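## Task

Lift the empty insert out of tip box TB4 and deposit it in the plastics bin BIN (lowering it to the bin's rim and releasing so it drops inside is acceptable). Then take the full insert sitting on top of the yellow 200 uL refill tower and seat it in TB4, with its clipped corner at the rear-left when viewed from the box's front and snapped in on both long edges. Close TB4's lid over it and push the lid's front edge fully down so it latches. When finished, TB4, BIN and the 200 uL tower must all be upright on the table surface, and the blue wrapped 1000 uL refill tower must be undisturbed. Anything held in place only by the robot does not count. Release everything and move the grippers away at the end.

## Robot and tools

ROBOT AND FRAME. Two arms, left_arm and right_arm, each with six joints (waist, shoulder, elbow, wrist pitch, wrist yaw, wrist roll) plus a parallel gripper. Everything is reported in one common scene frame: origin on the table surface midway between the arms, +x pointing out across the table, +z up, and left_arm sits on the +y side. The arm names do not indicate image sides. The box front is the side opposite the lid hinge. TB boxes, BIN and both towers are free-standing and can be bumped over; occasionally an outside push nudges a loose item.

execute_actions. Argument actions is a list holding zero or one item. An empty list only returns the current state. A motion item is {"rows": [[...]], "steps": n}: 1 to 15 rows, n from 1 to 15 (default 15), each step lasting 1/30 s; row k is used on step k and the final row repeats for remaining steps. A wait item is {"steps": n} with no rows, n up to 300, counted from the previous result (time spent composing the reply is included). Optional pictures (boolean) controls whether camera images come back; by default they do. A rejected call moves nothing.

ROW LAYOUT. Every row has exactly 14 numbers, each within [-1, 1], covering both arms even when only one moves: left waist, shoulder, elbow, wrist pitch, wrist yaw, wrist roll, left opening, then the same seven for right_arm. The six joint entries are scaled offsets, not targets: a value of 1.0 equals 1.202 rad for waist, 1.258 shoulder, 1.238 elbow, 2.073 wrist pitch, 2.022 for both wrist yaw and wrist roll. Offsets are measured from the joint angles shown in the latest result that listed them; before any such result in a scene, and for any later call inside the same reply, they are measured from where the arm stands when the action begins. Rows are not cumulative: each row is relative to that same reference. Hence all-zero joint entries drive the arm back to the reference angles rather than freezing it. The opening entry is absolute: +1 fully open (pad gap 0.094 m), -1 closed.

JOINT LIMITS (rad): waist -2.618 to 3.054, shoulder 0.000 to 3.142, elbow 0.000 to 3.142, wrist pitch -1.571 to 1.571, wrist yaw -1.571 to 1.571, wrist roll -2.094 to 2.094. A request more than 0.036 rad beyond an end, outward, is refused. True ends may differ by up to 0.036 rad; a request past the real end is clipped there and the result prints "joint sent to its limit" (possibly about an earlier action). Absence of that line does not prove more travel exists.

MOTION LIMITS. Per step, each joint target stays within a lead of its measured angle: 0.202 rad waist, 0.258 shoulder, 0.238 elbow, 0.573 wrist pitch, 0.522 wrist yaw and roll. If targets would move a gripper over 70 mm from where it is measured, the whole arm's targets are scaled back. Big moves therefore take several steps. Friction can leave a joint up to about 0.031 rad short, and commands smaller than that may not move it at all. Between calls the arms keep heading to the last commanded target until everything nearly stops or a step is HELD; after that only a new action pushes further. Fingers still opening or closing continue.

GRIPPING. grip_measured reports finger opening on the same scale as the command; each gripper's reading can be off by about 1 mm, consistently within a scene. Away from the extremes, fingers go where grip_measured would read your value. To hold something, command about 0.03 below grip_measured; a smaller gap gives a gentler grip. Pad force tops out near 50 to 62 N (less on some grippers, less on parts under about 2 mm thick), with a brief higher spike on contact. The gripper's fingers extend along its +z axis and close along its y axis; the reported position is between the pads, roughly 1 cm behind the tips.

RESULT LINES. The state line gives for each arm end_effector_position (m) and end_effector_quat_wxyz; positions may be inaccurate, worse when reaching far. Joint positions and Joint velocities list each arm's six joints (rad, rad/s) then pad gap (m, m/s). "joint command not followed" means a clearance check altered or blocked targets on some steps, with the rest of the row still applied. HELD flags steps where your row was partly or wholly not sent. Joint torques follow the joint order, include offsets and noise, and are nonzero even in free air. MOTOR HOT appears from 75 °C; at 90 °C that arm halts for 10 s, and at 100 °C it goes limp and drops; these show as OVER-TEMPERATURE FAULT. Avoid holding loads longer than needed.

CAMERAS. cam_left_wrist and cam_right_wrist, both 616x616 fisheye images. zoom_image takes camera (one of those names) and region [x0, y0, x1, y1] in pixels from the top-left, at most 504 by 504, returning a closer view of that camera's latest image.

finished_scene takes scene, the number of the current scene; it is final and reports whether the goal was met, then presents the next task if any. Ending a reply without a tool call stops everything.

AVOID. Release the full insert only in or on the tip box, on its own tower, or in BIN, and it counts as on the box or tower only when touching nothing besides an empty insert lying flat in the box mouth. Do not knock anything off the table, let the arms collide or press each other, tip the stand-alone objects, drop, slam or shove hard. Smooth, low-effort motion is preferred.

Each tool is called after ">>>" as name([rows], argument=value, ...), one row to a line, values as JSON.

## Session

>>> execute_actions(actions=[])

Scene clock: 0.00 s of 8100.00 s.
left_arm: end_effector_position=(+0.2738, +0.4124, +0.2838) grip_measured=+1.000 end_effector_quat_wxyz=(+0.530, +0.480, +0.564, +0.414) | right_arm: end_effector_position=(-0.0374, +0.1619, +0.1162) grip_measured=+1.000 end_effector_quat_wxyz=(-0.306, +0.723, -0.078, -0.615)
Joint positions: left_arm=[0.53  0.977 0.649 0.194 0.761 1.461 0.094] | right_arm=[ 1.163  1.963  0.687  1.083 -1.264 -0.539  0.094]
Joint velocities: left_arm=[-0.007 -0.007  0.002  0.022  0.066 -0.081  0.   ] | right_arm=[ 0.022 -0.017  0.002  0.037 -0.125  0.051  0.   ]
Joint torques (N m, as the arm reports them, + toward a larger angle): no reading
Motor temperatures (°C, as the motors report them): left_arm=[30 46 37 31 28 29] | right_arm=[28 28 37 36 27 29]

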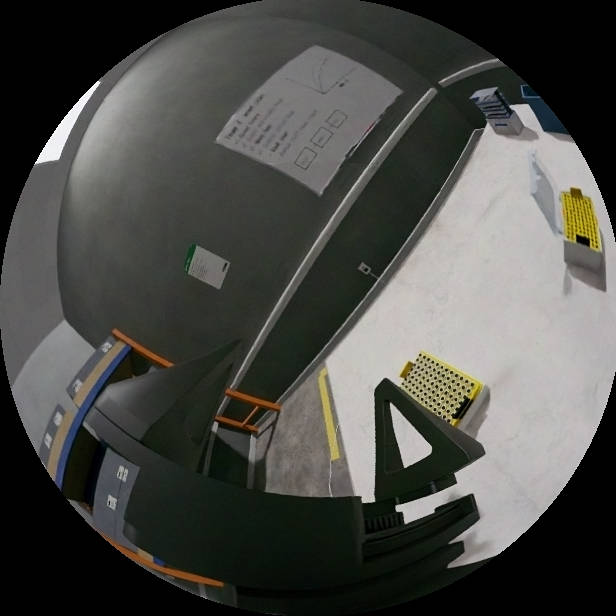

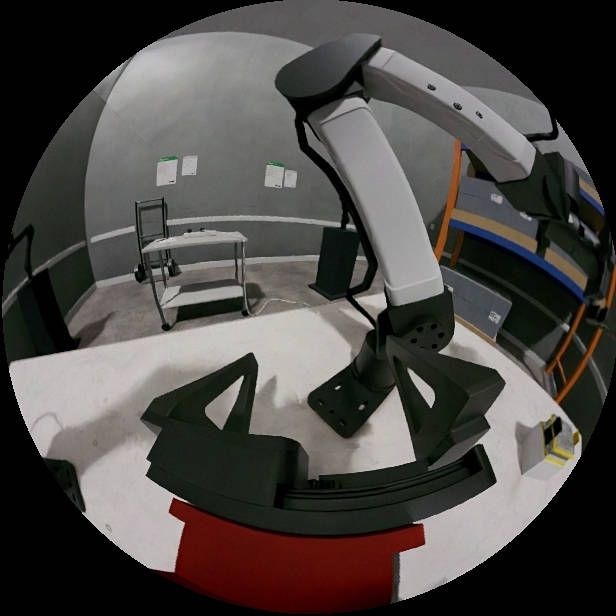

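>>> execute_actions([
  {"rows":[[-0.358,0.416,0.687,-0.817,-0.376,-0.722,1,0,-0.368,0.657,-0.4,0.3,0.267,1]],"steps":15},
], pictures=false)

>>> execute_actions([
  {"steps":15},
], pictures=false)

Scene clock: 7.73 s of 8100.00 s.
left_arm: end_effector_position=(+0.2813, +0.3759, +0.2088) grip_measured=+1.000 end_effector_quat_wxyz=(+0.191, -0.033, +0.981, +0.021) | right_arm: end_effector_position=(+0.0305, +0.2299, +0.4404) grip_measured=+1.000 end_effector_quat_wxyz=(-0.460, +0.589, -0.275, -0.605)
Joint positions: left_arm=[ 0.093  1.495  1.495 -1.186  0.054  0.209  0.094] | right_arm=[ 1.164  1.528  1.372  0.367 -0.739 -0.069  0.094]
Joint velocities: left_arm=[ 0.002 -0.066  0.032 -2.103 -0.3   -1.282  0.   ] | right_arm=[ 0.002 -0.139  1.79  -0.711  0.491  0.432  0.   ]
Joint torques (N m, as the arm reports them, + toward a larger angle): left_arm=[ 0.59 -6.1   8.48  1.26  0.04 -0.16] | right_arm=[-0.09 -8.28  8.73  1.57  0.12  0.09]
Motor temperatures (°C, as the motors report them): left_arm=[30 46 38 34 28 29] | right_arm=[28 29 38 37 27 29]
Steps of this call (steps 1 to 90: nothing new was sent; then 4.23 s passed at rest; steps 91 to 105: all 15 steps of this action). Readings (joint positions):
91: left_arm=[0.502 1.001 0.685 0.119 0.698 1.397] | right_arm=[1.164 1.946 0.699 1.027 -1.228 -0.496]
92: left_arm=[0.440 1.069 0.768 0.015 0.602 1.302] | right_arm=[1.164 1.917 0.726 0.935 -1.165 -0.434]
94: left_arm=[0.306 1.241 0.951 -0.181 0.408 1.106] | right_arm=[1.164 1.833 0.807 0.771 -1.043 -0.329]
98: left_arm=[0.111 1.511 1.280 -0.591 0.177 0.719] | right_arm=[1.164 1.658 0.980 0.565 -0.890 -0.202]
105: the state above

Scene clock: 8.23 s of 8100.00 s.
left_arm: end_effector_position=(+0.2119, +0.3628, +0.1919) grip_measured=+1.000 end_effector_quat_wxyz=(+0.045, -0.133, +0.990, +0.000) | right_arm: end_effector_position=(+0.0365, +0.2171, +0.4935) grip_measured=+1.000 end_effector_quat_wxyz=(+0.479, -0.556, +0.293, +0.613)
Joint positions: left_arm=[ 0.093  1.495  1.495 -1.482  0.013  0.018  0.094] | right_arm=[ 1.164  1.495  1.498  0.268 -0.67  -0.007  0.094]
Joint velocities: left_arm=[-0.007  0.012 -0.002 -0.066 -0.007 -0.007  0.   ] | right_arm=[-0.007  0.007 -0.022 -0.081 -0.037 -0.037  0.   ]
Joint torques (N m, as the arm reports them, + toward a larger angle): left_arm=[ 0.7  -5.73  7.95  0.55  0.01 -0.19] | right_arm=[-0.06 -5.84  7.35  1.55  0.2   0.09]
Motor temperatures (°C, as the motors report them): left_arm=[30 46 38 34 28 29] | right_arm=[28 30 38 37 27 29]
Steps of this call (steps 1 to 15: the robot went on to your last target). Readings (joint positions):
1: left_arm=[0.093 1.495 1.495 -1.250 0.045 0.169] | right_arm=[1.164 1.523 1.425 0.352 -0.723 -0.056]
2: left_arm=[0.093 1.495 1.495 -1.303 0.038 0.137] | right_arm=[1.164 1.513 1.462 0.346 -0.710 -0.046]
4: left_arm=[0.093 1.495 1.495 -1.378 0.028 0.091] | right_arm=[1.164 1.488 1.493 0.341 -0.694 -0.031]
8: left_arm=[0.093 1.495 1.495 -1.448 0.018 0.044] | right_arm=[1.164 1.478 1.498 0.316 -0.680 -0.016]
15: the state above

>>> execute_actions([
  {"rows":[[0,0,0,0,0,0,1,-0.3,0,0,0,0,0,1],[0,0,0,0,0,0,1,-0.5,0,0,0,0,0,1],[0,0,0,0,0,0,1,-0.72,0,0,0,0,0,1],[0,0,0,0,0,0,1,-0.72,0,0,0,0,0,1],[0,0,0,0,0,0,1,-0.72,0,0,0,0,0,1],[0,0,0,0,0,0,1,-0.72,0,0,-0.2,0.1,0,1],[0,0,0,0,0,0,1,-0.72,0,0,-0.5,0.2,0,1],[0,0,0,0,0,0,1,-0.72,0,0,-0.85,0.335,0,1]],"steps":15},
], pictures=false)

>>> execute_actions([
  {"steps":30},
])

Scene clock: 14.67 s of 8100.00 s.
left_arm: end_effector_position=(+0.2103, +0.3626, +0.1918) grip_measured=+1.000 end_effector_quat_wxyz=(+0.042, -0.137, +0.990, +0.001) | right_arm: end_effector_position=(+0.3521, +0.1086, +0.3925) grip_measured=+1.000 end_effector_quat_wxyz=(+0.550, -0.357, +0.680, +0.328)
Joint positions: left_arm=[ 0.093  1.495  1.495 -1.488  0.011  0.011  0.094] | right_arm=[ 0.565  1.495  1.498 -0.194 -0.311 -0.006  0.094]
Joint velocities: left_arm=[-0.017 -0.007 -0.012 -0.022 -0.037 -0.007  0.   ] | right_arm=[-0.916 -0.017 -0.017 -1.502  0.857  0.022  0.   ]
Joint torques (N m, as the arm reports them, + toward a larger angle): left_arm=[ 0.11 -6.18  7.54  0.73  0.13 -0.01] | right_arm=[-0.73 -6.55  7.53  1.78  0.07  0.05]
Motor temperatures (°C, as the motors report them): left_arm=[30 46 39 33 28 29] | right_arm=[28 30 38 38 27 29]
Steps of this call (steps 1 to 15: the robot went on to your last target; steps 16 to 90: nothing new was sent; then 2.93 s passed at rest; steps 91 to 105: all 15 steps of this action). Readings (joint positions):
91: left_arm=[0.093 1.495 1.495 -1.488 0.011 0.011] | right_arm=[1.146 1.495 1.498 0.264 -0.677 -0.005]
92: left_arm=[0.093 1.495 1.495 -1.488 0.011 0.011] | right_arm=[1.106 1.495 1.498 0.264 -0.684 -0.005]
94: left_arm=[0.093 1.495 1.495 -1.488 0.011 0.011] | right_arm=[0.987 1.495 1.498 0.263 -0.683 -0.005]
98: left_arm=[0.093 1.495 1.495 -1.488 0.011 0.011] | right_arm=[0.785 1.493 1.498 0.148 -0.582 -0.006]
105: the state above

Scene clock: 15.67 s of 8100.00 s.
left_arm: end_effector_position=(+0.2103, +0.3626, +0.1918) grip_measured=+1.000 end_effector_quat_wxyz=(+0.042, -0.137, +0.990, +0.001) | right_arm: end_effector_position=(+0.2646, -0.1239, +0.1929) grip_measured=+1.000 end_effector_quat_wxyz=(+0.049, -0.225, +0.973, +0.013)
Joint positions: left_arm=[ 0.093  1.495  1.495 -1.488  0.011  0.011  0.094] | right_arm=[ 0.308  1.495  1.498 -1.474 -0.003 -0.006  0.094]
Joint velocities: left_arm=[-0.012  0.002 -0.012 -0.081  0.022 -0.007  0.   ] | right_arm=[ 0.007 -0.002  0.012 -0.081  0.051  0.022  0.   ]
Joint torques (N m, as the arm reports them, + toward a larger angle): left_arm=[ 0.11 -6.21  7.53  0.73  0.13  0.  ] | right_arm=[-0.7  -5.26  6.09  0.29  0.19  0.02]
Motor temperatures (°C, as the motors report them): left_arm=[30 46 39 33 28 29] | right_arm=[28 30 38 38 27 29]
Steps of this call (steps 1 to 30: the robot went on to your last target). Readings (joint positions):
1: left_arm=[0.093 1.495 1.495 -1.488 0.011 0.011] | right_arm=[0.532 1.495 1.498 -0.246 -0.282 -0.006]
2: left_arm=[0.093 1.495 1.495 -1.488 0.011 0.011] | right_arm=[0.498 1.495 1.498 -0.297 -0.256 -0.006]
4: left_arm=[0.093 1.495 1.495 -1.488 0.011 0.011] | right_arm=[0.430 1.495 1.498 -0.406 -0.206 -0.006]
8: left_arm=[0.093 1.495 1.495 -1.488 0.011 0.011] | right_arm=[0.332 1.495 1.498 -0.675 -0.113 -0.006]
30: the state above

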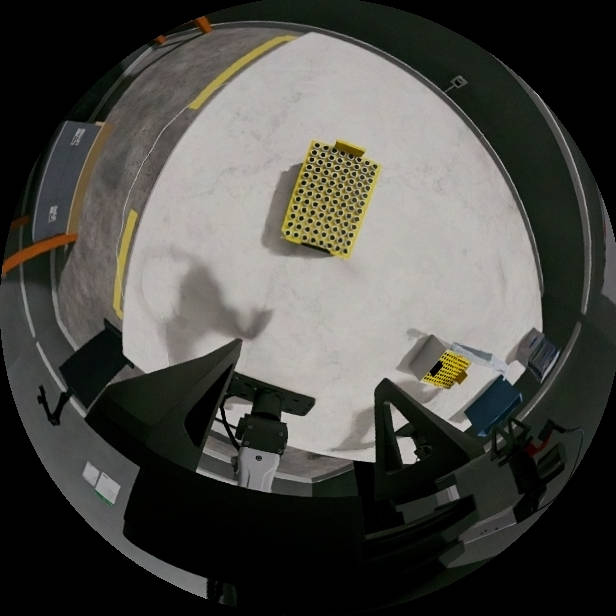

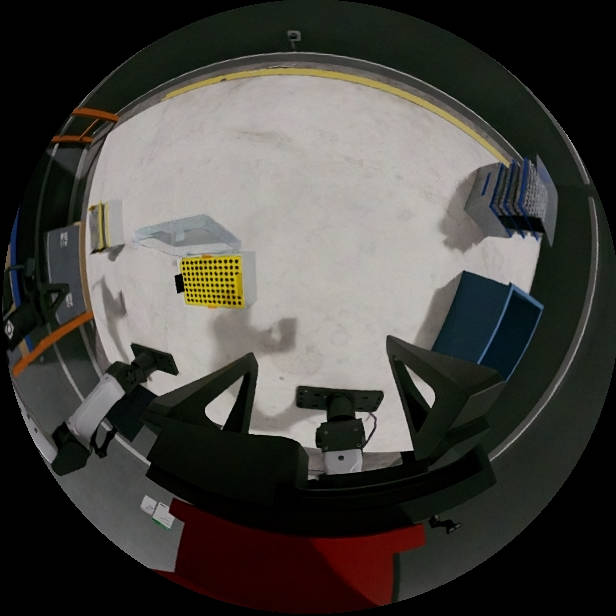

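>>> zoom_image(camera="cam_left_wrist", region=[250, 120, 410, 280])

>>> execute_actions([
  {"rows":[[0,0,0,0,0,0,1,0.07,0.05,0.04,0,0,0.05,-0.6],[0,0,0,0,0,0,1,0.14,0.1,0.08,-0.005,0,0.1,-0.6],[0,0,0,0,0,0,1,0.21,0.15,0.12,-0.01,0,0.15,-0.6],[0,0,0,0,0,0,1,0.27,0.2,0.151,-0.015,0,0.208,-0.6]],"steps":15},
], pictures=false)

>>> execute_actions([
  {"steps":15},
])

Region (250, 120, 410, 280) of cam_left_wrist's 616x616 image, scaled by 3.150, with more detail than that image has.

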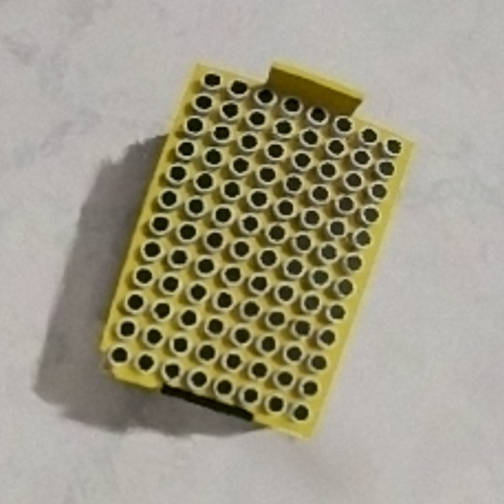

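Scene clock: 64.10 s of 8100.00 s.
left_arm: end_effector_position=(+0.2103, +0.3626, +0.1918) grip_measured=+1.000 end_effector_quat_wxyz=(+0.042, -0.137, +0.990, +0.001) | right_arm: end_effector_position=(+0.2454, -0.0179, +0.1608) grip_measured=-0.597 end_effector_quat_wxyz=(-0.010, -0.197, +0.980, -0.003)
Joint positions: left_arm=[ 0.093  1.495  1.495 -1.488  0.011  0.011  0.094] | right_arm=[ 0.642  1.764  1.659 -1.485 -0.006  0.386  0.019]
Joint velocities: left_arm=[ 0.007 -0.017 -0.022 -0.051 -0.022 -0.007  0.   ] | right_arm=[-0.007 -0.042  0.002 -0.081  0.037  0.212  0.   ]
Joint torques (N m, as the arm reports them, + toward a larger angle): left_arm=[ 0.09 -6.22  7.49  0.66  0.12 -0.08] | right_arm=[-0.83 -8.71  7.81  0.13  0.14  0.03]
Motor temperatures (°C, as the motors report them): left_arm=[30 48 41 32 28 29] | right_arm=[28 31 40 35 27 29]
Steps of this call (steps 1 to 15: the robot went on to your last target; steps 16 to 90: nothing new was sent; then 44.93 s passed at rest; steps 91 to 105: all 15 steps of this action). Readings (joint positions):
91: left_arm=[0.093 1.495 1.495 -1.488 0.011 0.011] | right_arm=[0.317 1.500 1.502 -1.482 0.001 0.008]
92: left_arm=[0.093 1.495 1.495 -1.488 0.011 0.011] | right_arm=[0.347 1.518 1.520 -1.491 0.006 0.040]
94: left_arm=[0.093 1.495 1.495 -1.488 0.011 0.011] | right_arm=[0.461 1.599 1.596 -1.502 0.010 0.140]
98: left_arm=[0.093 1.495 1.495 -1.488 0.011 0.011] | right_arm=[0.635 1.750 1.659 -1.478 -0.003 0.296]
105: the state above

Scene clock: 64.60 s of 8100.00 s.
left_arm: end_effector_position=(+0.2103, +0.3626, +0.1918) grip_measured=+1.000 end_effector_quat_wxyz=(+0.042, -0.137, +0.990, +0.001) | right_arm: end_effector_position=(+0.2447, -0.0186, +0.1611) grip_measured=-0.597 end_effector_quat_wxyz=(-0.011, -0.186, +0.983, -0.003)
Joint positions: left_arm=[ 0.093  1.495  1.495 -1.488  0.011  0.011  0.094] | right_arm=[ 0.642  1.763  1.659 -1.489 -0.006  0.408  0.019]
Joint velocities: left_arm=[ 0.002 -0.007  0.002 -0.051  0.095 -0.037  0.   ] | right_arm=[-0.002 -0.002 -0.007 -0.037  0.037  0.007 -0.   ]
Joint torques (N m, as the arm reports them, + toward a larger angle): left_arm=[ 0.13 -6.17  7.51  0.66  0.11 -0.07] | right_arm=[-0.66 -8.77  7.77  0.07  0.13  0.08]
Motor temperatures (°C, as the motors report them): left_arm=[30 48 41 32 28 29] | right_arm=[28 31 40 35 27 29]
Steps of this call (steps 1 to 15: the robot went on to your last target). Readings (joint positions):
1: left_arm=[0.093 1.495 1.495 -1.488 0.011 0.011] | right_arm=[0.642 1.763 1.659 -1.486 -0.006 0.390]
2: left_arm=[0.093 1.495 1.495 -1.488 0.011 0.011] | right_arm=[0.642 1.763 1.659 -1.487 -0.006 0.394]
4: left_arm=[0.093 1.495 1.495 -1.488 0.011 0.011] | right_arm=[0.642 1.763 1.659 -1.488 -0.006 0.399]
8: left_arm=[0.093 1.495 1.495 -1.488 0.011 0.011] | right_arm=[0.642 1.763 1.659 -1.489 -0.006 0.405]
15: the state above

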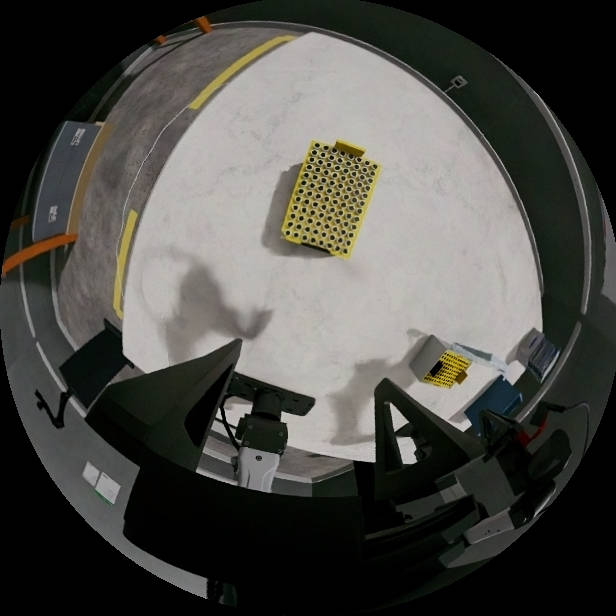

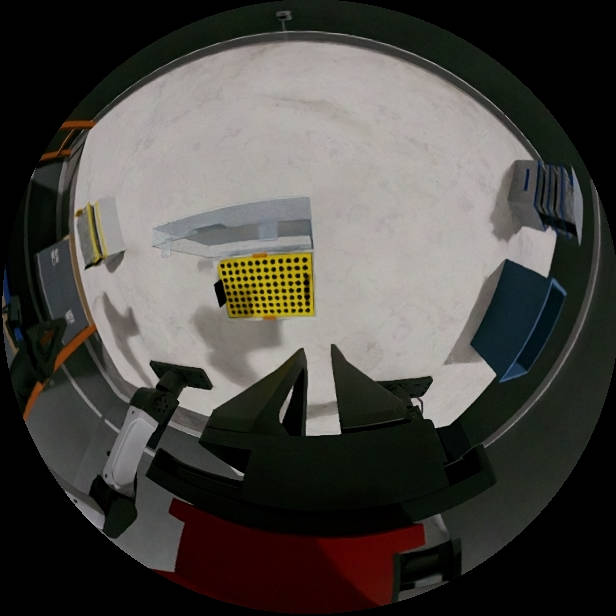

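>>> execute_actions([
  {"rows":[[0,0,0,0,0,0,1,0.006,-0.016,-0.037,0.027,0.008,0.005,-0.6],[0,0,0,0,0,0,1,0.011,-0.031,-0.074,0.054,0.017,0.011,-0.6],[0,0,0,0,0,0,1,0.016,-0.047,-0.111,0.08,0.025,0.016,-0.6],[0,0,0,0,0,0,1,0.021,-0.062,-0.148,0.107,0.033,0.022,-0.6],[0,0,0,0,0,0,1,0.026,-0.078,-0.185,0.134,0.042,0.027,-0.6],[0,0,0,0,0,0,1,0.031,-0.094,-0.222,0.161,0.05,0.032,-0.6],[0,0,0,0,0,0,1,0.036,-0.109,-0.259,0.188,0.058,0.038,-0.6],[0,0,0,0,0,0,1,0.042,-0.125,-0.296,0.214,0.066,0.043,-0.6],[0,0,0,0,0,0,1,0.047,-0.14,-0.333,0.241,0.075,0.049,-0.6],[0,0,0,0,0,0,1,0.052,-0.156,-0.37,0.268,0.083,0.054,-0.6]],"steps":15},
], pictures=false)

>>> execute_actions([
  {"steps":18},
])

Scene clock: 140.37 s of 8100.00 s.
left_arm: end_effector_position=(+0.2103, +0.3626, +0.1918) grip_measured=+1.000 end_effector_quat_wxyz=(+0.042, -0.137, +0.990, +0.001) | right_arm: end_effector_position=(+0.2493, -0.0227, +0.1023) grip_measured=-0.597 end_effector_quat_wxyz=(+0.103, -0.162, +0.981, -0.001)
Joint positions: left_arm=[ 0.093  1.495  1.495 -1.488  0.011  0.011  0.094] | right_arm=[ 0.696  1.591  1.216 -1.035  0.129  0.499  0.019]
Joint velocities: left_arm=[ 0.007 -0.022 -0.002 -0.007 -0.022 -0.022  0.   ] | right_arm=[-0.017 -0.002  0.002  0.549  0.095  0.11   0.   ]
Joint torques (N m, as the arm reports them, + toward a larger angle): left_arm=[ 0.12 -6.22  7.51  0.66  0.11 -0.09] | right_arm=[ 0.78 -8.06  5.37  0.74  0.2   0.1 ]
Motor temperatures (°C, as the motors report them): left_arm=[30 48 43 32 28 29] | right_arm=[28 36 43 33 27 29]
Steps of this call (steps 1 to 15: the robot went on to your last target; steps 16 to 90: nothing new was sent; then 72.27 s passed at rest; steps 91 to 105: all 15 steps of this action). Readings (joint positions):
91: left_arm=[0.093 1.495 1.495 -1.488 0.011 0.011] | right_arm=[0.642 1.762 1.656 -1.484 -0.006 0.410]
92: left_arm=[0.093 1.495 1.495 -1.488 0.011 0.011] | right_arm=[0.642 1.756 1.641 -1.466 -0.002 0.412]
94: left_arm=[0.093 1.495 1.495 -1.488 0.011 0.011] | right_arm=[0.646 1.729 1.575 -1.407 0.013 0.421]
98: left_arm=[0.093 1.495 1.495 -1.488 0.011 0.011] | right_arm=[0.670 1.658 1.391 -1.252 0.061 0.452]
105: the state above

Scene clock: 140.97 s of 8100.00 s.
left_arm: end_effector_position=(+0.2103, +0.3626, +0.1918) grip_measured=+1.000 end_effector_quat_wxyz=(+0.042, -0.137, +0.990, +0.001) | right_arm: end_effector_position=(+0.2649, -0.0110, +0.1085) grip_measured=-0.597 end_effector_quat_wxyz=(+0.143, -0.151, +0.978, +0.018)
Joint positions: left_arm=[ 0.093  1.495  1.495 -1.488  0.011  0.011  0.094] | right_arm=[ 0.696  1.585  1.216 -0.954  0.151  0.512  0.019]
Joint velocities: left_arm=[ 0.007 -0.002  0.012 -0.022 -0.007 -0.051  0.   ] | right_arm=[ 0.002  0.017 -0.017 -0.007 -0.051 -0.037  0.   ]
Joint torques (N m, as the arm reports them, + toward a larger angle): left_arm=[ 0.14 -6.16  7.55  0.66  0.11 -0.08] | right_arm=[ 0.66 -7.81  5.47  0.87  0.28  0.08]
Motor temperatures (°C, as the motors report them): left_arm=[30 48 43 32 28 29] | right_arm=[28 36 43 33 27 29]
Steps of this call (steps 1 to 18: the robot went on to your last target). Readings (joint positions):
1: left_arm=[0.093 1.495 1.495 -1.488 0.011 0.011] | right_arm=[0.696 1.590 1.216 -1.017 0.134 0.501]
2: left_arm=[0.093 1.495 1.495 -1.488 0.011 0.011] | right_arm=[0.696 1.589 1.216 -1.003 0.137 0.503]
4: left_arm=[0.093 1.495 1.495 -1.488 0.011 0.011] | right_arm=[0.696 1.587 1.216 -0.983 0.142 0.506]
8: left_arm=[0.093 1.495 1.495 -1.488 0.011 0.011] | right_arm=[0.696 1.585 1.216 -0.964 0.148 0.509]
18: the state above

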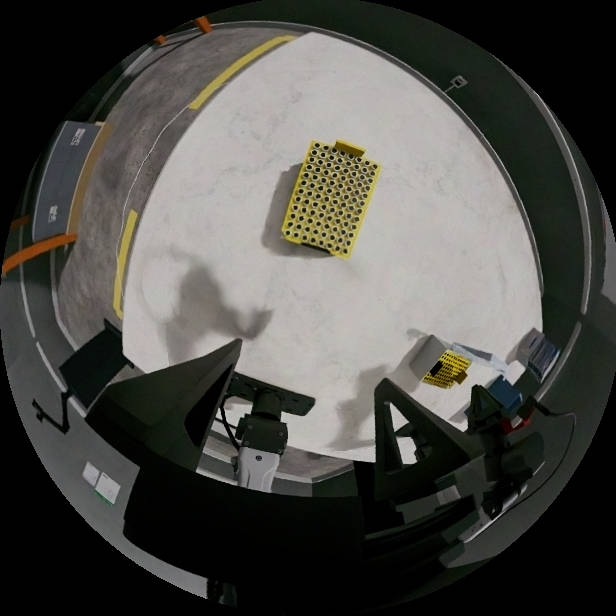

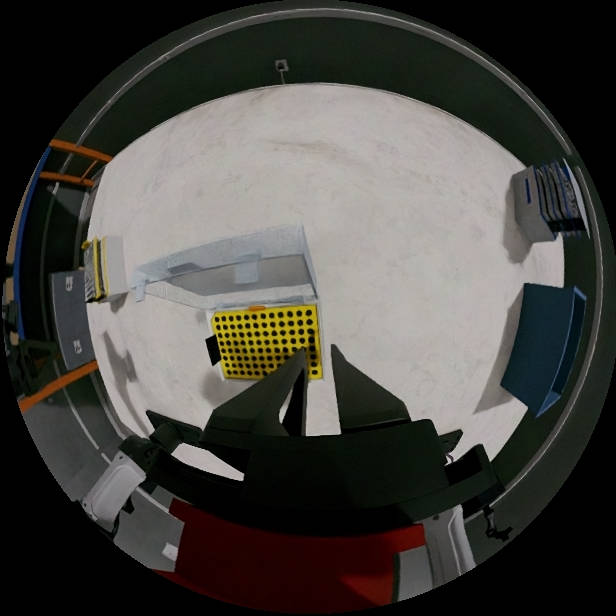

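>>> execute_actions([
  {"rows":[[0,0,0,0,0,0,1,0,0.003,-0.01,0.012,0,0,-0.6],[0,0,0,0,0,0,1,0,0.006,-0.02,0.022,0,0,-0.6],[0,0,0,0,0,0,1,0,0.009,-0.03,0.032,0,0,-0.6],[0,0,0,0,0,0,1,0,0.012,-0.04,0.04,0,0,-0.6],[0,0,0,0,0,0,1,0,0.015,-0.05,0.048,0,0,-0.6],[0,0,0,0,0,0,1,0,0.018,-0.06,0.056,0,0,-0.6],[0,0,0,0,0,0,1,0,0.021,-0.07,0.064,0,0,-0.6],[0,0,0,0,0,0,1,0,0.024,-0.08,0.072,0,0,-0.6],[0,0,0,0,0,0,1,0,0.027,-0.09,0.08,0,0,-0.6],[0,0,0,0,0,0,1,0,0.029,-0.1,0.087,0,0,-0.6],[0,0,0,0,0,0,1,0,0.029,-0.112,0.094,0,0,-0.6],[0,0,0,0,0,0,1,0,0.029,-0.124,0.094,0,0,-0.6]],"steps":15},
], pictures=false)

>>> execute_actions([
  {"steps":12},
])

>>> zoom_image(camera="cam_right_wrist", region=[180, 230, 420, 430])

Scene clock: 152.77 s of 8100.00 s.
left_arm: end_effector_position=(+0.2103, +0.3626, +0.1918) grip_measured=+1.000 end_effector_quat_wxyz=(+0.042, -0.137, +0.990, +0.001) | right_arm: end_effector_position=(+0.2612, -0.0151, +0.0658) grip_measured=-0.597 end_effector_quat_wxyz=(+0.135, -0.152, +0.979, +0.012)
Joint positions: left_arm=[ 0.093  1.495  1.495 -1.488  0.011  0.011  0.094] | right_arm=[ 0.696  1.617  1.08  -0.808  0.151  0.512  0.019]
Joint velocities: left_arm=[ 0.002 -0.002  0.022  0.007 -0.007 -0.007  0.   ] | right_arm=[-0.002  0.042 -0.144  0.081 -0.007 -0.022  0.   ]
Joint torques (N m, as the arm reports them, + toward a larger angle): left_arm=[ 0.11 -6.18  7.47  0.66  0.11 -0.08] | right_arm=[-0.02 -6.43  5.64  0.96  0.18  0.03]
Motor temperatures (°C, as the motors report them): left_arm=[30 48 43 32 28 29] | right_arm=[28 35 42 34 27 29]
Steps of this call (steps 1 to 15: the robot went on to your last target; steps 16 to 90: nothing new was sent; then 8.30 s passed at rest; steps 91 to 105: all 15 steps of this action). Readings (joint positions):
91: left_arm=[0.093 1.495 1.495 -1.488 0.011 0.011] | right_arm=[0.696 1.585 1.216 -0.953 0.151 0.512]
92: left_arm=[0.093 1.495 1.495 -1.488 0.011 0.011] | right_arm=[0.696 1.585 1.216 -0.951 0.151 0.512]
94: left_arm=[0.093 1.495 1.495 -1.488 0.011 0.011] | right_arm=[0.696 1.585 1.209 -0.932 0.151 0.512]
98: left_arm=[0.093 1.495 1.495 -1.488 0.011 0.011] | right_arm=[0.696 1.591 1.164 -0.879 0.151 0.512]
105: the state above

Scene clock: 153.17 s of 8100.00 s.
left_arm: end_effector_position=(+0.2103, +0.3626, +0.1918) grip_measured=+1.000 end_effector_quat_wxyz=(+0.042, -0.137, +0.990, +0.001) | right_arm: end_effector_position=(+0.2648, -0.0111, +0.0661) grip_measured=-0.597 end_effector_quat_wxyz=(+0.143, -0.151, +0.978, +0.019)
Joint positions: left_arm=[ 0.093  1.495  1.495 -1.488  0.011  0.011  0.094] | right_arm=[ 0.696  1.618  1.077 -0.781  0.151  0.512  0.019]
Joint velocities: left_arm=[ 0.002 -0.002  0.007  0.022  0.022 -0.007  0.   ] | right_arm=[ 0.017 -0.007 -0.002 -0.022  0.081  0.066 -0.001]
Joint torques (N m, as the arm reports them, + toward a larger angle): left_arm=[ 0.14 -6.21  7.51  0.65  0.11 -0.08] | right_arm=[-0.01 -6.45  5.26  0.9   0.17  0.03]
Motor temperatures (°C, as the motors report them): left_arm=[30 48 43 32 28 29] | right_arm=[28 35 42 34 27 29]
Steps of this call (steps 1 to 12: the robot went on to your last target). Readings (joint positions):
1: left_arm=[0.093 1.495 1.495 -1.488 0.011 0.011] | right_arm=[0.696 1.618 1.078 -0.805 0.151 0.512]
2: left_arm=[0.093 1.495 1.495 -1.488 0.011 0.011] | right_arm=[0.696 1.618 1.077 -0.802 0.151 0.512]
4: left_arm=[0.093 1.495 1.495 -1.488 0.011 0.011] | right_arm=[0.696 1.618 1.077 -0.794 0.151 0.512]
8: left_arm=[0.093 1.495 1.495 -1.488 0.011 0.011] | right_arm=[0.696 1.618 1.077 -0.784 0.151 0.512]
12: the state above

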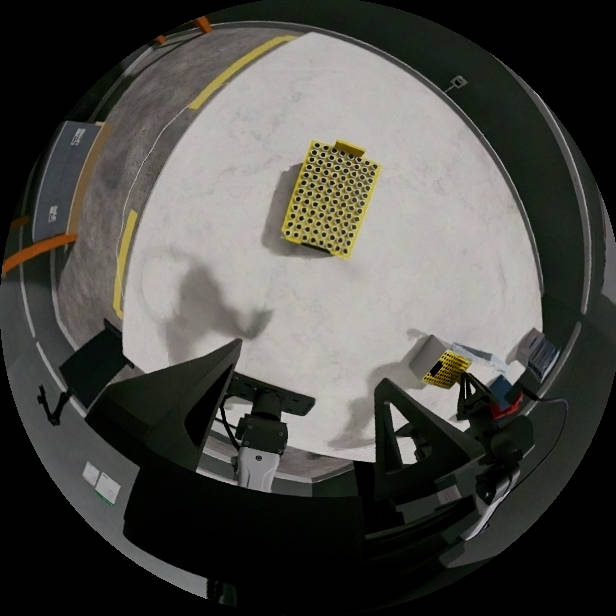

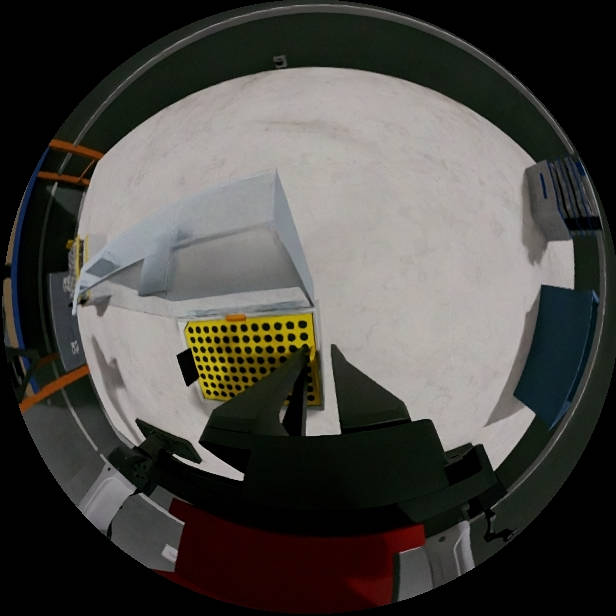

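Region (180, 230, 420, 430) of cam_right_wrist's 616x616 image, scaled by 2.100, with more detail than that image has.

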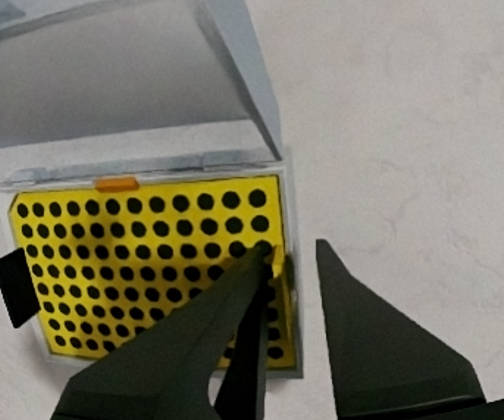

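>>> execute_actions([
  {"rows":[[0,0,0,0,0,0,1,0,0,0.022,-0.004,0,0,-0.6],[0,0,0,0,0,0,1,0,0,0.022,-0.004,0,0,-0.6],[0,0,0,0,0,0,1,0,0,0.022,-0.004,0,0,-0.6],[0,0,0,0,0,0,1,0,0,0.022,-0.004,0,0,-0.6],[0,0,0,0,0,0,1,0,0,0.022,-0.004,0,0,-0.7],[0,0,0,0,0,0,1,0,0,0.022,-0.004,0,0,-0.8],[0,0,0,0,0,0,1,0,0,0.022,-0.004,0,0,-0.9],[0,0,0,0,0,0,1,0,0,0.022,-0.004,0,0,-1]],"steps":15},
], pictures=false)

>>> execute_actions([
  {"steps":8},
])

Scene clock: 162.50 s of 8100.00 s.
left_arm: end_effector_position=(+0.2103, +0.3626, +0.1918) grip_measured=+1.000 end_effector_quat_wxyz=(+0.042, -0.137, +0.990, +0.001) | right_arm: end_effector_position=(+0.2649, -0.0110, +0.0661) grip_measured=-0.967 end_effector_quat_wxyz=(+0.143, -0.150, +0.978, +0.019)
Joint positions: left_arm=[ 0.093  1.495  1.495 -1.488  0.011  0.011  0.094] | right_arm=[ 0.696  1.618  1.077 -0.781  0.151  0.512  0.002]
Joint velocities: left_arm=[-0.007  0.002  0.002  0.022  0.051 -0.081  0.   ] | right_arm=[ 0.022 -0.007  0.012  0.051 -0.037 -0.081  0.   ]
Joint torques (N m, as the arm reports them, + toward a larger angle): left_arm=[ 0.15 -6.2   7.49  0.66  0.11 -0.08] | right_arm=[-0.01 -6.66  8.36  0.62  0.17  0.03]
Motor temperatures (°C, as the motors report them): left_arm=[30 48 43 32 28 29] | right_arm=[28 35 42 34 27 29]
Steps of this call (steps 1 to 30: the robot went on to your last target; steps 31 to 100: nothing new was sent; then 5.50 s passed at rest; steps 101 to 115: all 15 steps of this action). Readings (joint positions):
101: left_arm=[0.093 1.495 1.495 -1.488 0.011 0.011] | right_arm=[0.696 1.618 1.077 -0.780 0.151 0.512]
102: left_arm=[0.093 1.495 1.495 -1.488 0.011 0.011] | right_arm=[0.696 1.618 1.077 -0.780 0.151 0.512]
104: left_arm=[0.093 1.495 1.495 -1.488 0.011 0.011] | right_arm=[0.696 1.618 1.077 -0.780 0.151 0.512]
108: left_arm=[0.093 1.495 1.495 -1.488 0.011 0.011] | right_arm=[0.696 1.618 1.077 -0.780 0.151 0.512]
115: the state above

Scene clock: 162.77 s of 8100.00 s.
left_arm: end_effector_position=(+0.2103, +0.3626, +0.1918) grip_measured=+1.000 end_effector_quat_wxyz=(+0.042, -0.137, +0.990, +0.001) | right_arm: end_effector_position=(+0.2649, -0.0110, +0.0661) grip_measured=-0.967 end_effector_quat_wxyz=(+0.143, -0.150, +0.978, +0.019)
Joint positions: left_arm=[ 0.093  1.495  1.495 -1.488  0.011  0.011  0.094] | right_arm=[ 0.696  1.618  1.077 -0.781  0.151  0.512  0.002]
Joint velocities: left_arm=[-0.002 -0.032 -0.017 -0.007  0.022 -0.022  0.   ] | right_arm=[ 0.002 -0.002 -0.007  0.022  0.037  0.007 -0.001]
Joint torques (N m, as the arm reports them, + toward a larger angle): left_arm=[ 0.1  -6.23  7.5   0.65  0.11 -0.08] | right_arm=[-0.02 -6.67  8.27  0.62  0.17  0.01]
Motor temperatures (°C, as the motors report them): left_arm=[30 48 43 32 28 29] | right_arm=[28 35 42 34 27 29]
Steps of this call (steps 1 to 8: the robot went on to your last target). Readings (joint positions):
1: left_arm=[0.093 1.495 1.495 -1.488 0.011 0.011] | right_arm=[0.696 1.618 1.077 -0.781 0.151 0.512]
2: left_arm=[0.093 1.495 1.495 -1.488 0.011 0.011] | right_arm=[0.696 1.618 1.077 -0.781 0.151 0.512]
4: left_arm=[0.093 1.495 1.495 -1.488 0.011 0.011] | right_arm=[0.696 1.618 1.077 -0.781 0.151 0.512]
8: the state above

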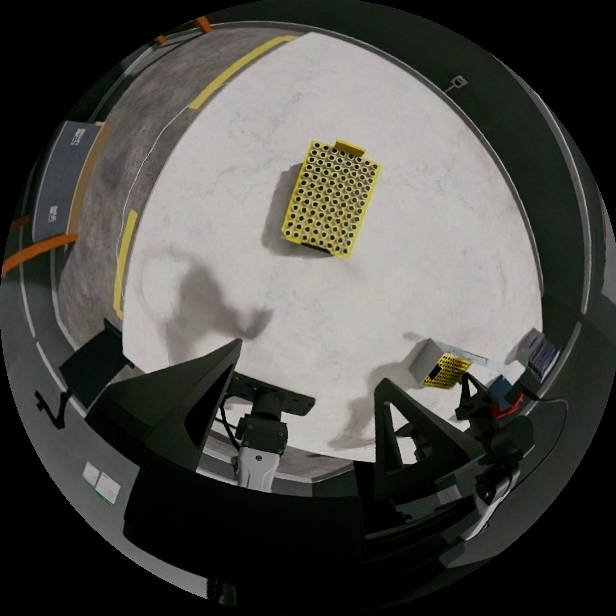

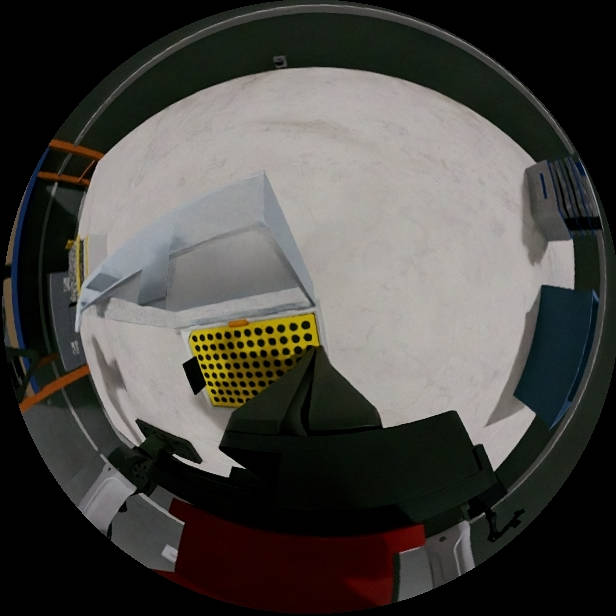

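>>> execute_actions([
  {"rows":[[0,0,0,0,0,0,1,0.001,-0.012,0,0.002,-0.005,-0.016,-1],[0,0,0,0,0,0,1,0.002,-0.015,-0.003,0.004,-0.01,-0.032,-1],[0,0,0,0,0,0,1,0.003,-0.018,-0.006,0.006,-0.015,-0.048,-1],[0,0,0,0,0,0,1,0.004,-0.021,-0.009,0.008,-0.02,-0.064,-1],[0,0,0,0,0,0,1,0.005,-0.024,-0.012,0.01,-0.025,-0.08,-1],[0,0,0,0,0,0,1,0.006,-0.027,-0.015,0.012,-0.03,-0.096,-1],[0,0,0,0,0,0,1,0.007,-0.03,-0.018,0.014,-0.035,-0.112,-1],[0,0,0,0,0,0,1,0.008,-0.032,-0.021,0.016,-0.04,-0.128,-1],[0,0,0,0,0,0,1,0.009,-0.034,-0.024,0.018,-0.045,-0.144,-1],[0,0,0,0,0,0,1,0.01,-0.036,-0.027,0.02,-0.05,-0.16,-1],[0,0,0,0,0,0,1,0.01,-0.038,-0.03,0.021,-0.055,-0.176,-1],[0,0,0,0,0,0,1,0.01,-0.04,-0.033,0.022,-0.06,-0.192,-1],[0,0,0,0,0,0,1,0.01,-0.042,-0.036,0.023,-0.065,-0.208,-1],[0,0,0,0,0,0,1,0.01,-0.044,-0.038,0.024,-0.07,-0.22,-1],[0,0,0,0,0,0,1,0.01,-0.045,-0.04,0.025,-0.07,-0.23,-1]],"steps":15},
], pictures=false)

>>> execute_actions([
  {"steps":20},
])

Scene clock: 185.27 s of 8100.00 s.
left_arm: end_effector_position=(+0.2103, +0.3626, +0.1918) grip_measured=+1.000 end_effector_quat_wxyz=(+0.042, -0.137, +0.990, +0.001) | right_arm: end_effector_position=(+0.2519, -0.0005, +0.0685) grip_measured=-0.967 end_effector_quat_wxyz=(+0.134, -0.320, +0.937, +0.044)
Joint positions: left_arm=[ 0.093  1.495  1.495 -1.488  0.011  0.011  0.094] | right_arm=[ 0.696  1.585  1.053 -0.76   0.053  0.171  0.002]
Joint velocities: left_arm=[ 0.012 -0.022 -0.017  0.007 -0.007  0.022  0.   ] | right_arm=[ 0.022 -0.037 -0.12   0.007 -0.242 -0.755 -0.   ]
Joint torques (N m, as the arm reports them, + toward a larger angle): left_arm=[ 0.15 -6.2   7.49  0.67  0.11 -0.07] | right_arm=[ 0.88 -7.94  5.2   1.    0.   -0.03]
Motor temperatures (°C, as the motors report them): left_arm=[30 48 43 32 28 29] | right_arm=[28 34 43 33 27 29]
Steps of this call (steps 1 to 15: the robot went on to your last target; steps 16 to 90: nothing new was sent; then 19.00 s passed at rest; steps 91 to 105: all 15 steps of this action). Readings (joint positions):
91: left_arm=[0.093 1.495 1.495 -1.488 0.011 0.011] | right_arm=[0.696 1.618 1.077 -0.781 0.150 0.509]
92: left_arm=[0.093 1.495 1.495 -1.488 0.011 0.011] | right_arm=[0.696 1.618 1.077 -0.781 0.149 0.500]
94: left_arm=[0.093 1.495 1.495 -1.488 0.011 0.011] | right_arm=[0.696 1.617 1.077 -0.779 0.143 0.470]
98: left_arm=[0.093 1.495 1.495 -1.488 0.011 0.011] | right_arm=[0.696 1.606 1.077 -0.776 0.116 0.376]
105: the state above

Scene clock: 185.93 s of 8100.00 s.
left_arm: end_effector_position=(+0.2103, +0.3626, +0.1918) grip_measured=+1.000 end_effector_quat_wxyz=(+0.042, -0.137, +0.990, +0.001) | right_arm: end_effector_position=(+0.2485, +0.0039, +0.0682) grip_measured=-0.967 end_effector_quat_wxyz=(+0.133, -0.375, +0.916, +0.052)
Joint positions: left_arm=[ 0.093  1.495  1.495 -1.488  0.011  0.011  0.094] | right_arm=[ 0.696  1.583  1.048 -0.75   0.022  0.055  0.002]
Joint velocities: left_arm=[ 0.002  0.007 -0.017  0.022  0.037  0.007  0.   ] | right_arm=[-0.027  0.002  0.012 -0.007 -0.051 -0.007 -0.001]
Joint torques (N m, as the arm reports them, + toward a larger angle): left_arm=[ 0.15 -6.23  7.51  0.66  0.12 -0.08] | right_arm=[ 0.88 -7.9   5.06  0.97 -0.03 -0.07]
Motor temperatures (°C, as the motors report them): left_arm=[30 48 43 32 28 29] | right_arm=[28 34 43 33 27 29]
Steps of this call (steps 1 to 20: the robot went on to your last target). Readings (joint positions):
1: left_arm=[0.093 1.495 1.495 -1.488 0.011 0.011] | right_arm=[0.696 1.584 1.050 -0.758 0.047 0.147]
2: left_arm=[0.093 1.495 1.495 -1.488 0.011 0.011] | right_arm=[0.696 1.584 1.048 -0.758 0.041 0.129]
4: left_arm=[0.093 1.495 1.495 -1.488 0.011 0.011] | right_arm=[0.696 1.583 1.048 -0.755 0.033 0.102]
8: left_arm=[0.093 1.495 1.495 -1.488 0.011 0.011] | right_arm=[0.696 1.583 1.048 -0.752 0.026 0.073]
20: the state above

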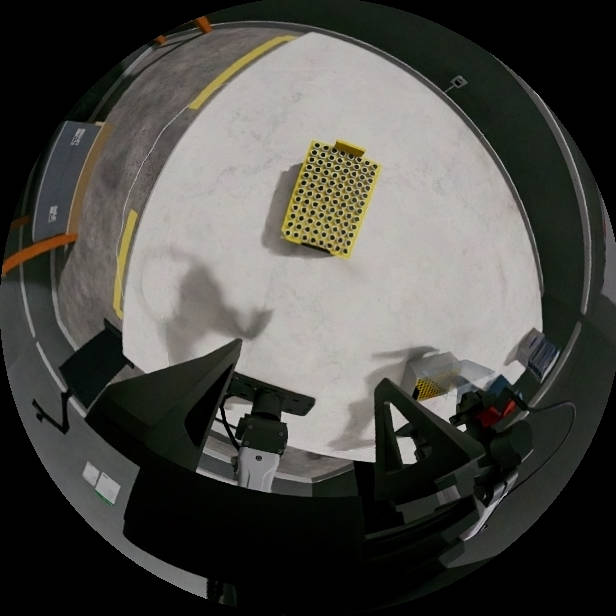

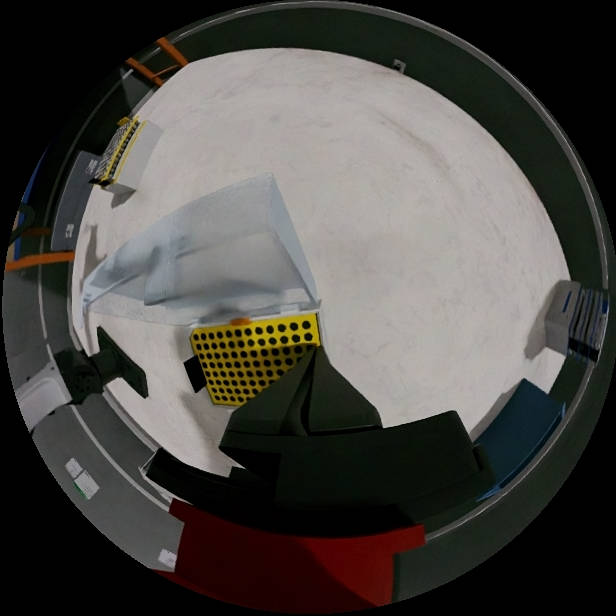

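>>> execute_actions([
  {"rows":[[-0.09,-0.04,-0.07,0.03,0,0,1,0,0,0,0,0,0,-1],[-0.18,-0.08,-0.14,0.06,0,0,1,0,0,0,0,0,0,-1],[-0.27,-0.12,-0.21,0.09,0,0,1,0,0,0,0,0,0,-1],[-0.36,-0.16,-0.28,0.12,0,0,1,0,0,0,0,0,0,-1],[-0.45,-0.2,-0.35,0.155,0,0,1,0,0,0,0,0,0,-1],[-0.54,-0.24,-0.42,0.19,0,0,1,0,0,0,0,0,0,-1],[-0.63,-0.28,-0.49,0.22,0,0,1,0,0,0,0,0,0,-1],[-0.72,-0.32,-0.56,0.25,0,0,1,0,0,0,0,0,0,-1],[-0.81,-0.36,-0.63,0.28,0,0,1,0,0,0,0,0,0,-1],[-0.905,-0.386,-0.683,0.31,-0.008,-0.008,1,0,0,0,0,0,0,-1]],"steps":15},
], pictures=false)

>>> execute_actions([
  {"steps":20},
], pictures=false)

Scene clock: 225.40 s of 8100.00 s.
left_arm: end_effector_position=(+0.1022, +0.1633, +0.0679) grip_measured=+1.000 end_effector_quat_wxyz=(+0.115, +0.346, +0.930, -0.044) | right_arm: end_effector_position=(+0.2485, +0.0039, +0.0682) grip_measured=-0.967 end_effector_quat_wxyz=(+0.133, -0.376, +0.916, +0.052)
Joint positions: left_arm=[-0.898  1.027  0.655 -0.952  0.005  0.007  0.094] | right_arm=[ 0.696  1.583  1.048 -0.75   0.021  0.054  0.002]
Joint velocities: left_arm=[-1.731  0.002 -0.051  0.535  0.11  -0.007  0.   ] | right_arm=[-0.012 -0.032  0.032 -0.095 -0.037 -0.051  0.001]
Joint torques (N m, as the arm reports them, + toward a larger angle): left_arm=[ 0.98 -3.57  7.73  1.34  0.03 -0.23] | right_arm=[ 0.03 -6.48  6.41  0.78  0.09  0.05]
Motor temperatures (°C, as the motors report them): left_arm=[30 48 43 32 28 29] | right_arm=[28 35 41 34 27 29]
Steps of this call (steps 1 to 15: the robot went on to your last target; steps 16 to 90: nothing new was sent; then 35.97 s passed at rest; steps 91 to 105: all 15 steps of this action). Readings (joint positions):
91: left_arm=[0.082 1.489 1.484 -1.476 0.006 0.011] | right_arm=[0.696 1.583 1.048 -0.750 0.021 0.054]
92: left_arm=[0.044 1.469 1.447 -1.445 -0.002 0.011] | right_arm=[0.696 1.583 1.048 -0.750 0.021 0.054]
94: left_arm=[-0.092 1.394 1.314 -1.364 -0.002 0.011] | right_arm=[0.696 1.583 1.048 -0.750 0.021 0.054]
98: left_arm=[-0.393 1.196 0.989 -1.182 0.008 0.011] | right_arm=[0.696 1.583 1.048 -0.750 0.021 0.054]
105: the state above

Scene clock: 226.07 s of 8100.00 s.
left_arm: end_effector_position=(+0.1065, +0.1350, +0.0748) grip_measured=+1.000 end_effector_quat_wxyz=(+0.157, +0.383, +0.908, -0.068) | right_arm: end_effector_position=(+0.2485, +0.0039, +0.0682) grip_measured=-0.967 end_effector_quat_wxyz=(+0.133, -0.376, +0.916, +0.052)
Joint positions: left_arm=[-0.985  1.027  0.655 -0.856  0.006  0.005  0.094] | right_arm=[ 0.696  1.583  1.048 -0.75   0.021  0.054  0.002]
Joint velocities: left_arm=[-0.002 -0.012 -0.007 -0.066 -0.022 -0.022  0.   ] | right_arm=[-0.007  0.022 -0.002  0.022 -0.022 -0.066 -0.   ]
Joint torques (N m, as the arm reports them, + toward a larger angle): left_arm=[-0.82 -3.73  7.79  1.35  0.01 -0.18] | right_arm=[-0.01 -6.4   6.41  0.78  0.07  0.06]
Motor temperatures (°C, as the motors report them): left_arm=[30 48 43 32 28 29] | right_arm=[28 35 41 34 27 29]
Steps of this call (steps 1 to 20: the robot went on to your last target). Readings (joint positions):
1: left_arm=[-0.946 1.027 0.655 -0.934 0.006 0.007] | right_arm=[0.696 1.583 1.048 -0.750 0.021 0.054]
2: left_arm=[-0.971 1.027 0.655 -0.915 0.006 0.007] | right_arm=[0.696 1.583 1.048 -0.750 0.021 0.054]
4: left_arm=[-0.984 1.027 0.655 -0.891 0.006 0.007] | right_arm=[0.696 1.583 1.048 -0.750 0.021 0.054]
8: left_arm=[-0.985 1.027 0.655 -0.868 0.006 0.006] | right_arm=[0.696 1.583 1.048 -0.750 0.021 0.054]
20: the state above

>>> execute_actions([
  {"rows":[[0,-0.01,0,0.04,0,0,1,0,0,0,0,0,0,-1],[0,-0.02,0,0.08,0,0,1,0,0,0,0,0,0,-1],[0,-0.03,-0.015,0.11,0,0,1,0,0,0,0,0,0,-1],[0,-0.04,-0.035,0.135,0,0,1,0,0,0,0,0,0,-1],[0,-0.05,-0.055,0.16,0,0,1,0,0,0,0,0,0,-1],[0,-0.06,-0.075,0.185,0,0,1,0,0,0,0,0,0,-1],[0,-0.065,-0.095,0.21,0,0,1,0,0,0,0,0,0,-1],[0,-0.07,-0.115,0.235,0,0,1,0,0,0,0,0,0,-1],[0,-0.073,-0.135,0.26,0,0,1,0,0,0,0,0,0,-1],[0,-0.073,-0.155,0.285,0,0,1,0,0,0,0,0,0,-1],[0,-0.073,-0.175,0.3,0,0,1,0,0,0,0,0,0,-1],[0,-0.073,-0.195,0.3,0,0,1,0,0,0,0,0,0,-1],[0,-0.073,-0.215,0.3,0,0,1,0,0,0,0,0,0,-1],[0,-0.073,-0.235,0.3,0,0,1,0,0,0,0,0,0,-1],[0,-0.073,-0.25,0.3,0,0,1,0,0,0,0,0,0,-1]],"steps":15},
], pictures=false)

>>> execute_actions([
  {"steps":12},
], pictures=false)

Scene clock: 234.20 s of 8100.00 s.
left_arm: end_effector_position=(+0.1436, +0.0974, +0.0679) grip_measured=+1.000 end_effector_quat_wxyz=(+0.324, +0.364, +0.862, -0.137) | right_arm: end_effector_position=(+0.2485, +0.0039, +0.0682) grip_measured=-0.967 end_effector_quat_wxyz=(+0.133, -0.376, +0.916, +0.052)
Joint positions: left_arm=[-0.985  0.949  0.406 -0.309  0.006  0.005  0.094] | right_arm=[ 0.696  1.583  1.048 -0.75   0.021  0.054  0.002]
Joint velocities: left_arm=[-0.007  0.012 -0.681  0.505  0.007  0.022  0.   ] | right_arm=[-0.012 -0.007 -0.027  0.022 -0.066  0.007 -0.001]
Joint torques (N m, as the arm reports them, + toward a larger angle): left_arm=[ 0.13 -3.13  7.11  1.87  0.11 -0.06] | right_arm=[ 0.01 -6.48  6.42  0.78  0.09  0.03]
Motor temperatures (°C, as the motors report them): left_arm=[30 47 43 33 28 29] | right_arm=[28 35 41 34 27 29]
Steps of this call (steps 1 to 15: the robot went on to your last target; steps 16 to 90: nothing new was sent; then 4.63 s passed at rest; steps 91 to 105: all 15 steps of this action). Readings (joint positions):
91: left_arm=[-0.985 1.027 0.655 -0.849 0.006 0.005] | right_arm=[0.696 1.583 1.048 -0.750 0.021 0.054]
92: left_arm=[-0.985 1.027 0.655 -0.832 0.006 0.005] | right_arm=[0.696 1.583 1.048 -0.750 0.021 0.054]
94: left_arm=[-0.985 1.015 0.650 -0.759 0.006 0.005] | right_arm=[0.696 1.583 1.048 -0.750 0.021 0.054]
98: left_arm=[-0.985 0.964 0.581 -0.567 0.006 0.005] | right_arm=[0.696 1.583 1.048 -0.750 0.021 0.054]
105: the state above

Scene clock: 234.60 s of 8100.00 s.
left_arm: end_effector_position=(+0.1420, +0.0991, +0.0574) grip_measured=+1.000 end_effector_quat_wxyz=(+0.328, +0.363, +0.861, -0.139) | right_arm: end_effector_position=(+0.2485, +0.0039, +0.0682) grip_measured=-0.967 end_effector_quat_wxyz=(+0.133, -0.376, +0.916, +0.052)
Joint positions: left_arm=[-0.985  0.949  0.356 -0.249  0.006  0.005  0.094] | right_arm=[ 0.696  1.583  1.048 -0.75   0.021  0.054  0.002]
Joint velocities: left_arm=[-0.007 -0.027  0.007  0.037 -0.066  0.007  0.   ] | right_arm=[-0.002  0.012  0.007  0.022  0.022  0.007 -0.   ]
Joint torques (N m, as the arm reports them, + toward a larger angle): left_arm=[ 0.14 -3.04  7.73  1.99  0.11 -0.07] | right_arm=[ 0.02 -6.47  6.42  0.78  0.09  0.03]
Motor temperatures (°C, as the motors report them): left_arm=[30 47 43 33 28 29] | right_arm=[28 35 41 34 27 29]
Steps of this call (steps 1 to 12: the robot went on to your last target). Readings (joint positions):
1: left_arm=[-0.985 0.949 0.385 -0.297 0.006 0.005] | right_arm=[0.696 1.583 1.048 -0.750 0.021 0.054]
2: left_arm=[-0.985 0.949 0.370 -0.292 0.006 0.005] | right_arm=[0.696 1.583 1.048 -0.750 0.021 0.054]
4: left_arm=[-0.985 0.949 0.356 -0.286 0.006 0.005] | right_arm=[0.696 1.583 1.048 -0.750 0.021 0.054]
8: left_arm=[-0.985 0.949 0.356 -0.261 0.006 0.005] | right_arm=[0.696 1.583 1.048 -0.750 0.021 0.054]
12: the state above

>>> execute_actions([
  {"rows":[[0,0,-0.005,0.03,0,0,1,0,0,0,0,0,0,-1],[0,0,-0.015,0.055,0,0,1,0,0,0,0,0,0,-1],[0,0,-0.03,0.075,0,0,1,0,0,0,0,0,0,-1],[0,0,-0.045,0.095,0,0,1,0,0,0,0,0,0,-1],[0,0,-0.06,0.115,0,0,1,0,0,0,0,0,0,-1],[0,0,-0.075,0.135,0,0,1,0,0,0,0,0,0,-1],[0,0,-0.09,0.155,0,0,1,0,0,0,0,0,0,-1],[0,0,-0.105,0.175,0,0,1,0,0,0,0,0,0,-1],[0,0,-0.12,0.195,0,0,1,0,0,0,0,0,0,-1],[0,0,-0.135,0.215,0,0,1,0,0,0,0,0,0,-1],[0,0,-0.15,0.23,0,0,1,0,0,0,0,0,0,-1],[0,0,-0.165,0.242,0,0,1,0,0,0,0,0,0,-1],[0,0,-0.18,0.242,0,0,1,0,0,0,0,0,0,-1],[0,0,-0.195,0.242,0,0,1,0,0,0,0,0,0,-1],[0,0,-0.206,0.242,0,0,1,0,0,0,0,0,0,-1]],"steps":15},
], pictures=false)

>>> execute_actions([
  {"steps":15},
])

Scene clock: 243.43 s of 8100.00 s.
left_arm: end_effector_position=(+0.1511, +0.0899, +0.0506) grip_measured=+1.000 end_effector_quat_wxyz=(+0.420, +0.346, +0.820, -0.177) | right_arm: end_effector_position=(+0.2485, +0.0039, +0.0682) grip_measured=-0.967 end_effector_quat_wxyz=(+0.133, -0.376, +0.916, +0.052)
Joint positions: left_arm=[-0.985  0.949  0.15   0.175  0.006  0.005  0.094] | right_arm=[ 0.696  1.583  1.048 -0.75   0.021  0.054  0.002]
Joint velocities: left_arm=[-0.002 -0.002 -0.471  0.476 -0.037 -0.007  0.   ] | right_arm=[-0.017  0.007  0.012 -0.037 -0.022  0.022 -0.001]
Joint torques (N m, as the arm reports them, + toward a larger angle): left_arm=[ 0.16 -1.45  6.54  2.19  0.11 -0.06] | right_arm=[ 0.02 -6.47  6.4   0.78  0.08  0.03]
Motor temperatures (°C, as the motors report them): left_arm=[30 46 44 35 28 29] | right_arm=[28 34 41 33 27 29]
Steps of this call (steps 1 to 30: the robot went on to your last target; steps 31 to 100: nothing new was sent; then 5.00 s passed at rest; steps 101 to 115: all 15 steps of this action). Readings (joint positions):
101: left_arm=[-0.985 0.949 0.356 -0.239 0.006 0.005] | right_arm=[0.696 1.583 1.048 -0.750 0.021 0.054]
102: left_arm=[-0.985 0.949 0.355 -0.227 0.006 0.005] | right_arm=[0.696 1.583 1.048 -0.750 0.021 0.054]
104: left_arm=[-0.985 0.949 0.345 -0.175 0.006 0.005] | right_arm=[0.696 1.583 1.048 -0.750 0.021 0.054]
108: left_arm=[-0.985 0.949 0.282 -0.037 0.006 0.005] | right_arm=[0.696 1.583 1.048 -0.750 0.021 0.054]
115: the state above

Scene clock: 243.93 s of 8100.00 s.
left_arm: end_effector_position=(+0.1508, +0.0902, +0.0495) grip_measured=+1.000 end_effector_quat_wxyz=(+0.433, +0.344, +0.813, -0.182) | right_arm: end_effector_position=(+0.2485, +0.0039, +0.0682) grip_measured=-0.967 end_effector_quat_wxyz=(+0.133, -0.376, +0.916, +0.052)
Joint positions: left_arm=[-0.985  0.949  0.115  0.242  0.006  0.005  0.094] | right_arm=[ 0.696  1.583  1.048 -0.75   0.021  0.054  0.002]
Joint velocities: left_arm=[ 0.002 -0.017 -0.027  0.007 -0.022  0.037  0.   ] | right_arm=[-0.012  0.007 -0.037 -0.037  0.022 -0.066 -0.001]
Joint torques (N m, as the arm reports them, + toward a larger angle): left_arm=[ 0.13 -1.35  6.96  2.29  0.12 -0.06] | right_arm=[ 0.04 -6.41  6.42  0.79  0.08  0.04]
Motor temperatures (°C, as the motors report them): left_arm=[30 46 44 35 28 29] | right_arm=[28 34 41 33 27 29]
Steps of this call (steps 1 to 15: the robot went on to your last target). Readings (joint positions):
1: left_arm=[-0.985 0.949 0.136 0.188 0.006 0.005] | right_arm=[0.696 1.583 1.048 -0.750 0.021 0.054]
2: left_arm=[-0.985 0.949 0.125 0.195 0.006 0.005] | right_arm=[0.696 1.583 1.048 -0.750 0.021 0.054]
4: left_arm=[-0.985 0.949 0.115 0.205 0.006 0.005] | right_arm=[0.696 1.583 1.048 -0.750 0.021 0.054]
8: left_arm=[-0.985 0.949 0.115 0.228 0.006 0.005] | right_arm=[0.696 1.583 1.048 -0.750 0.021 0.054]
15: the state above

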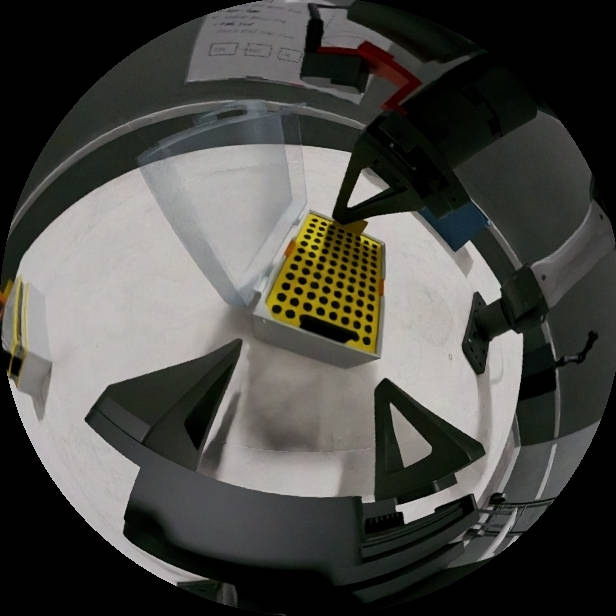

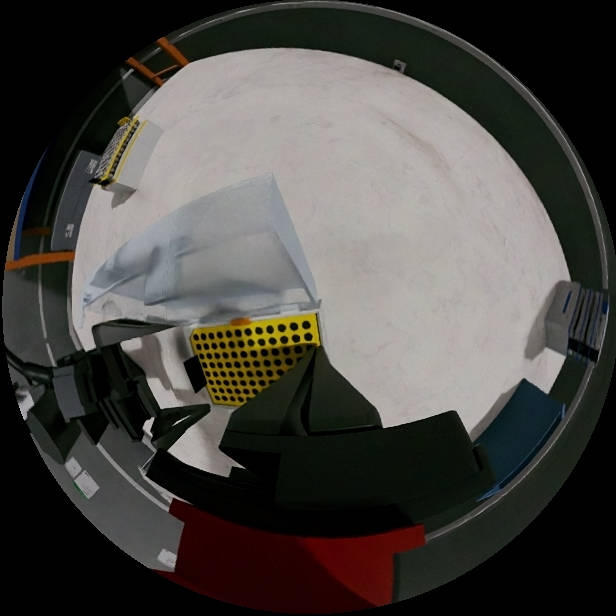

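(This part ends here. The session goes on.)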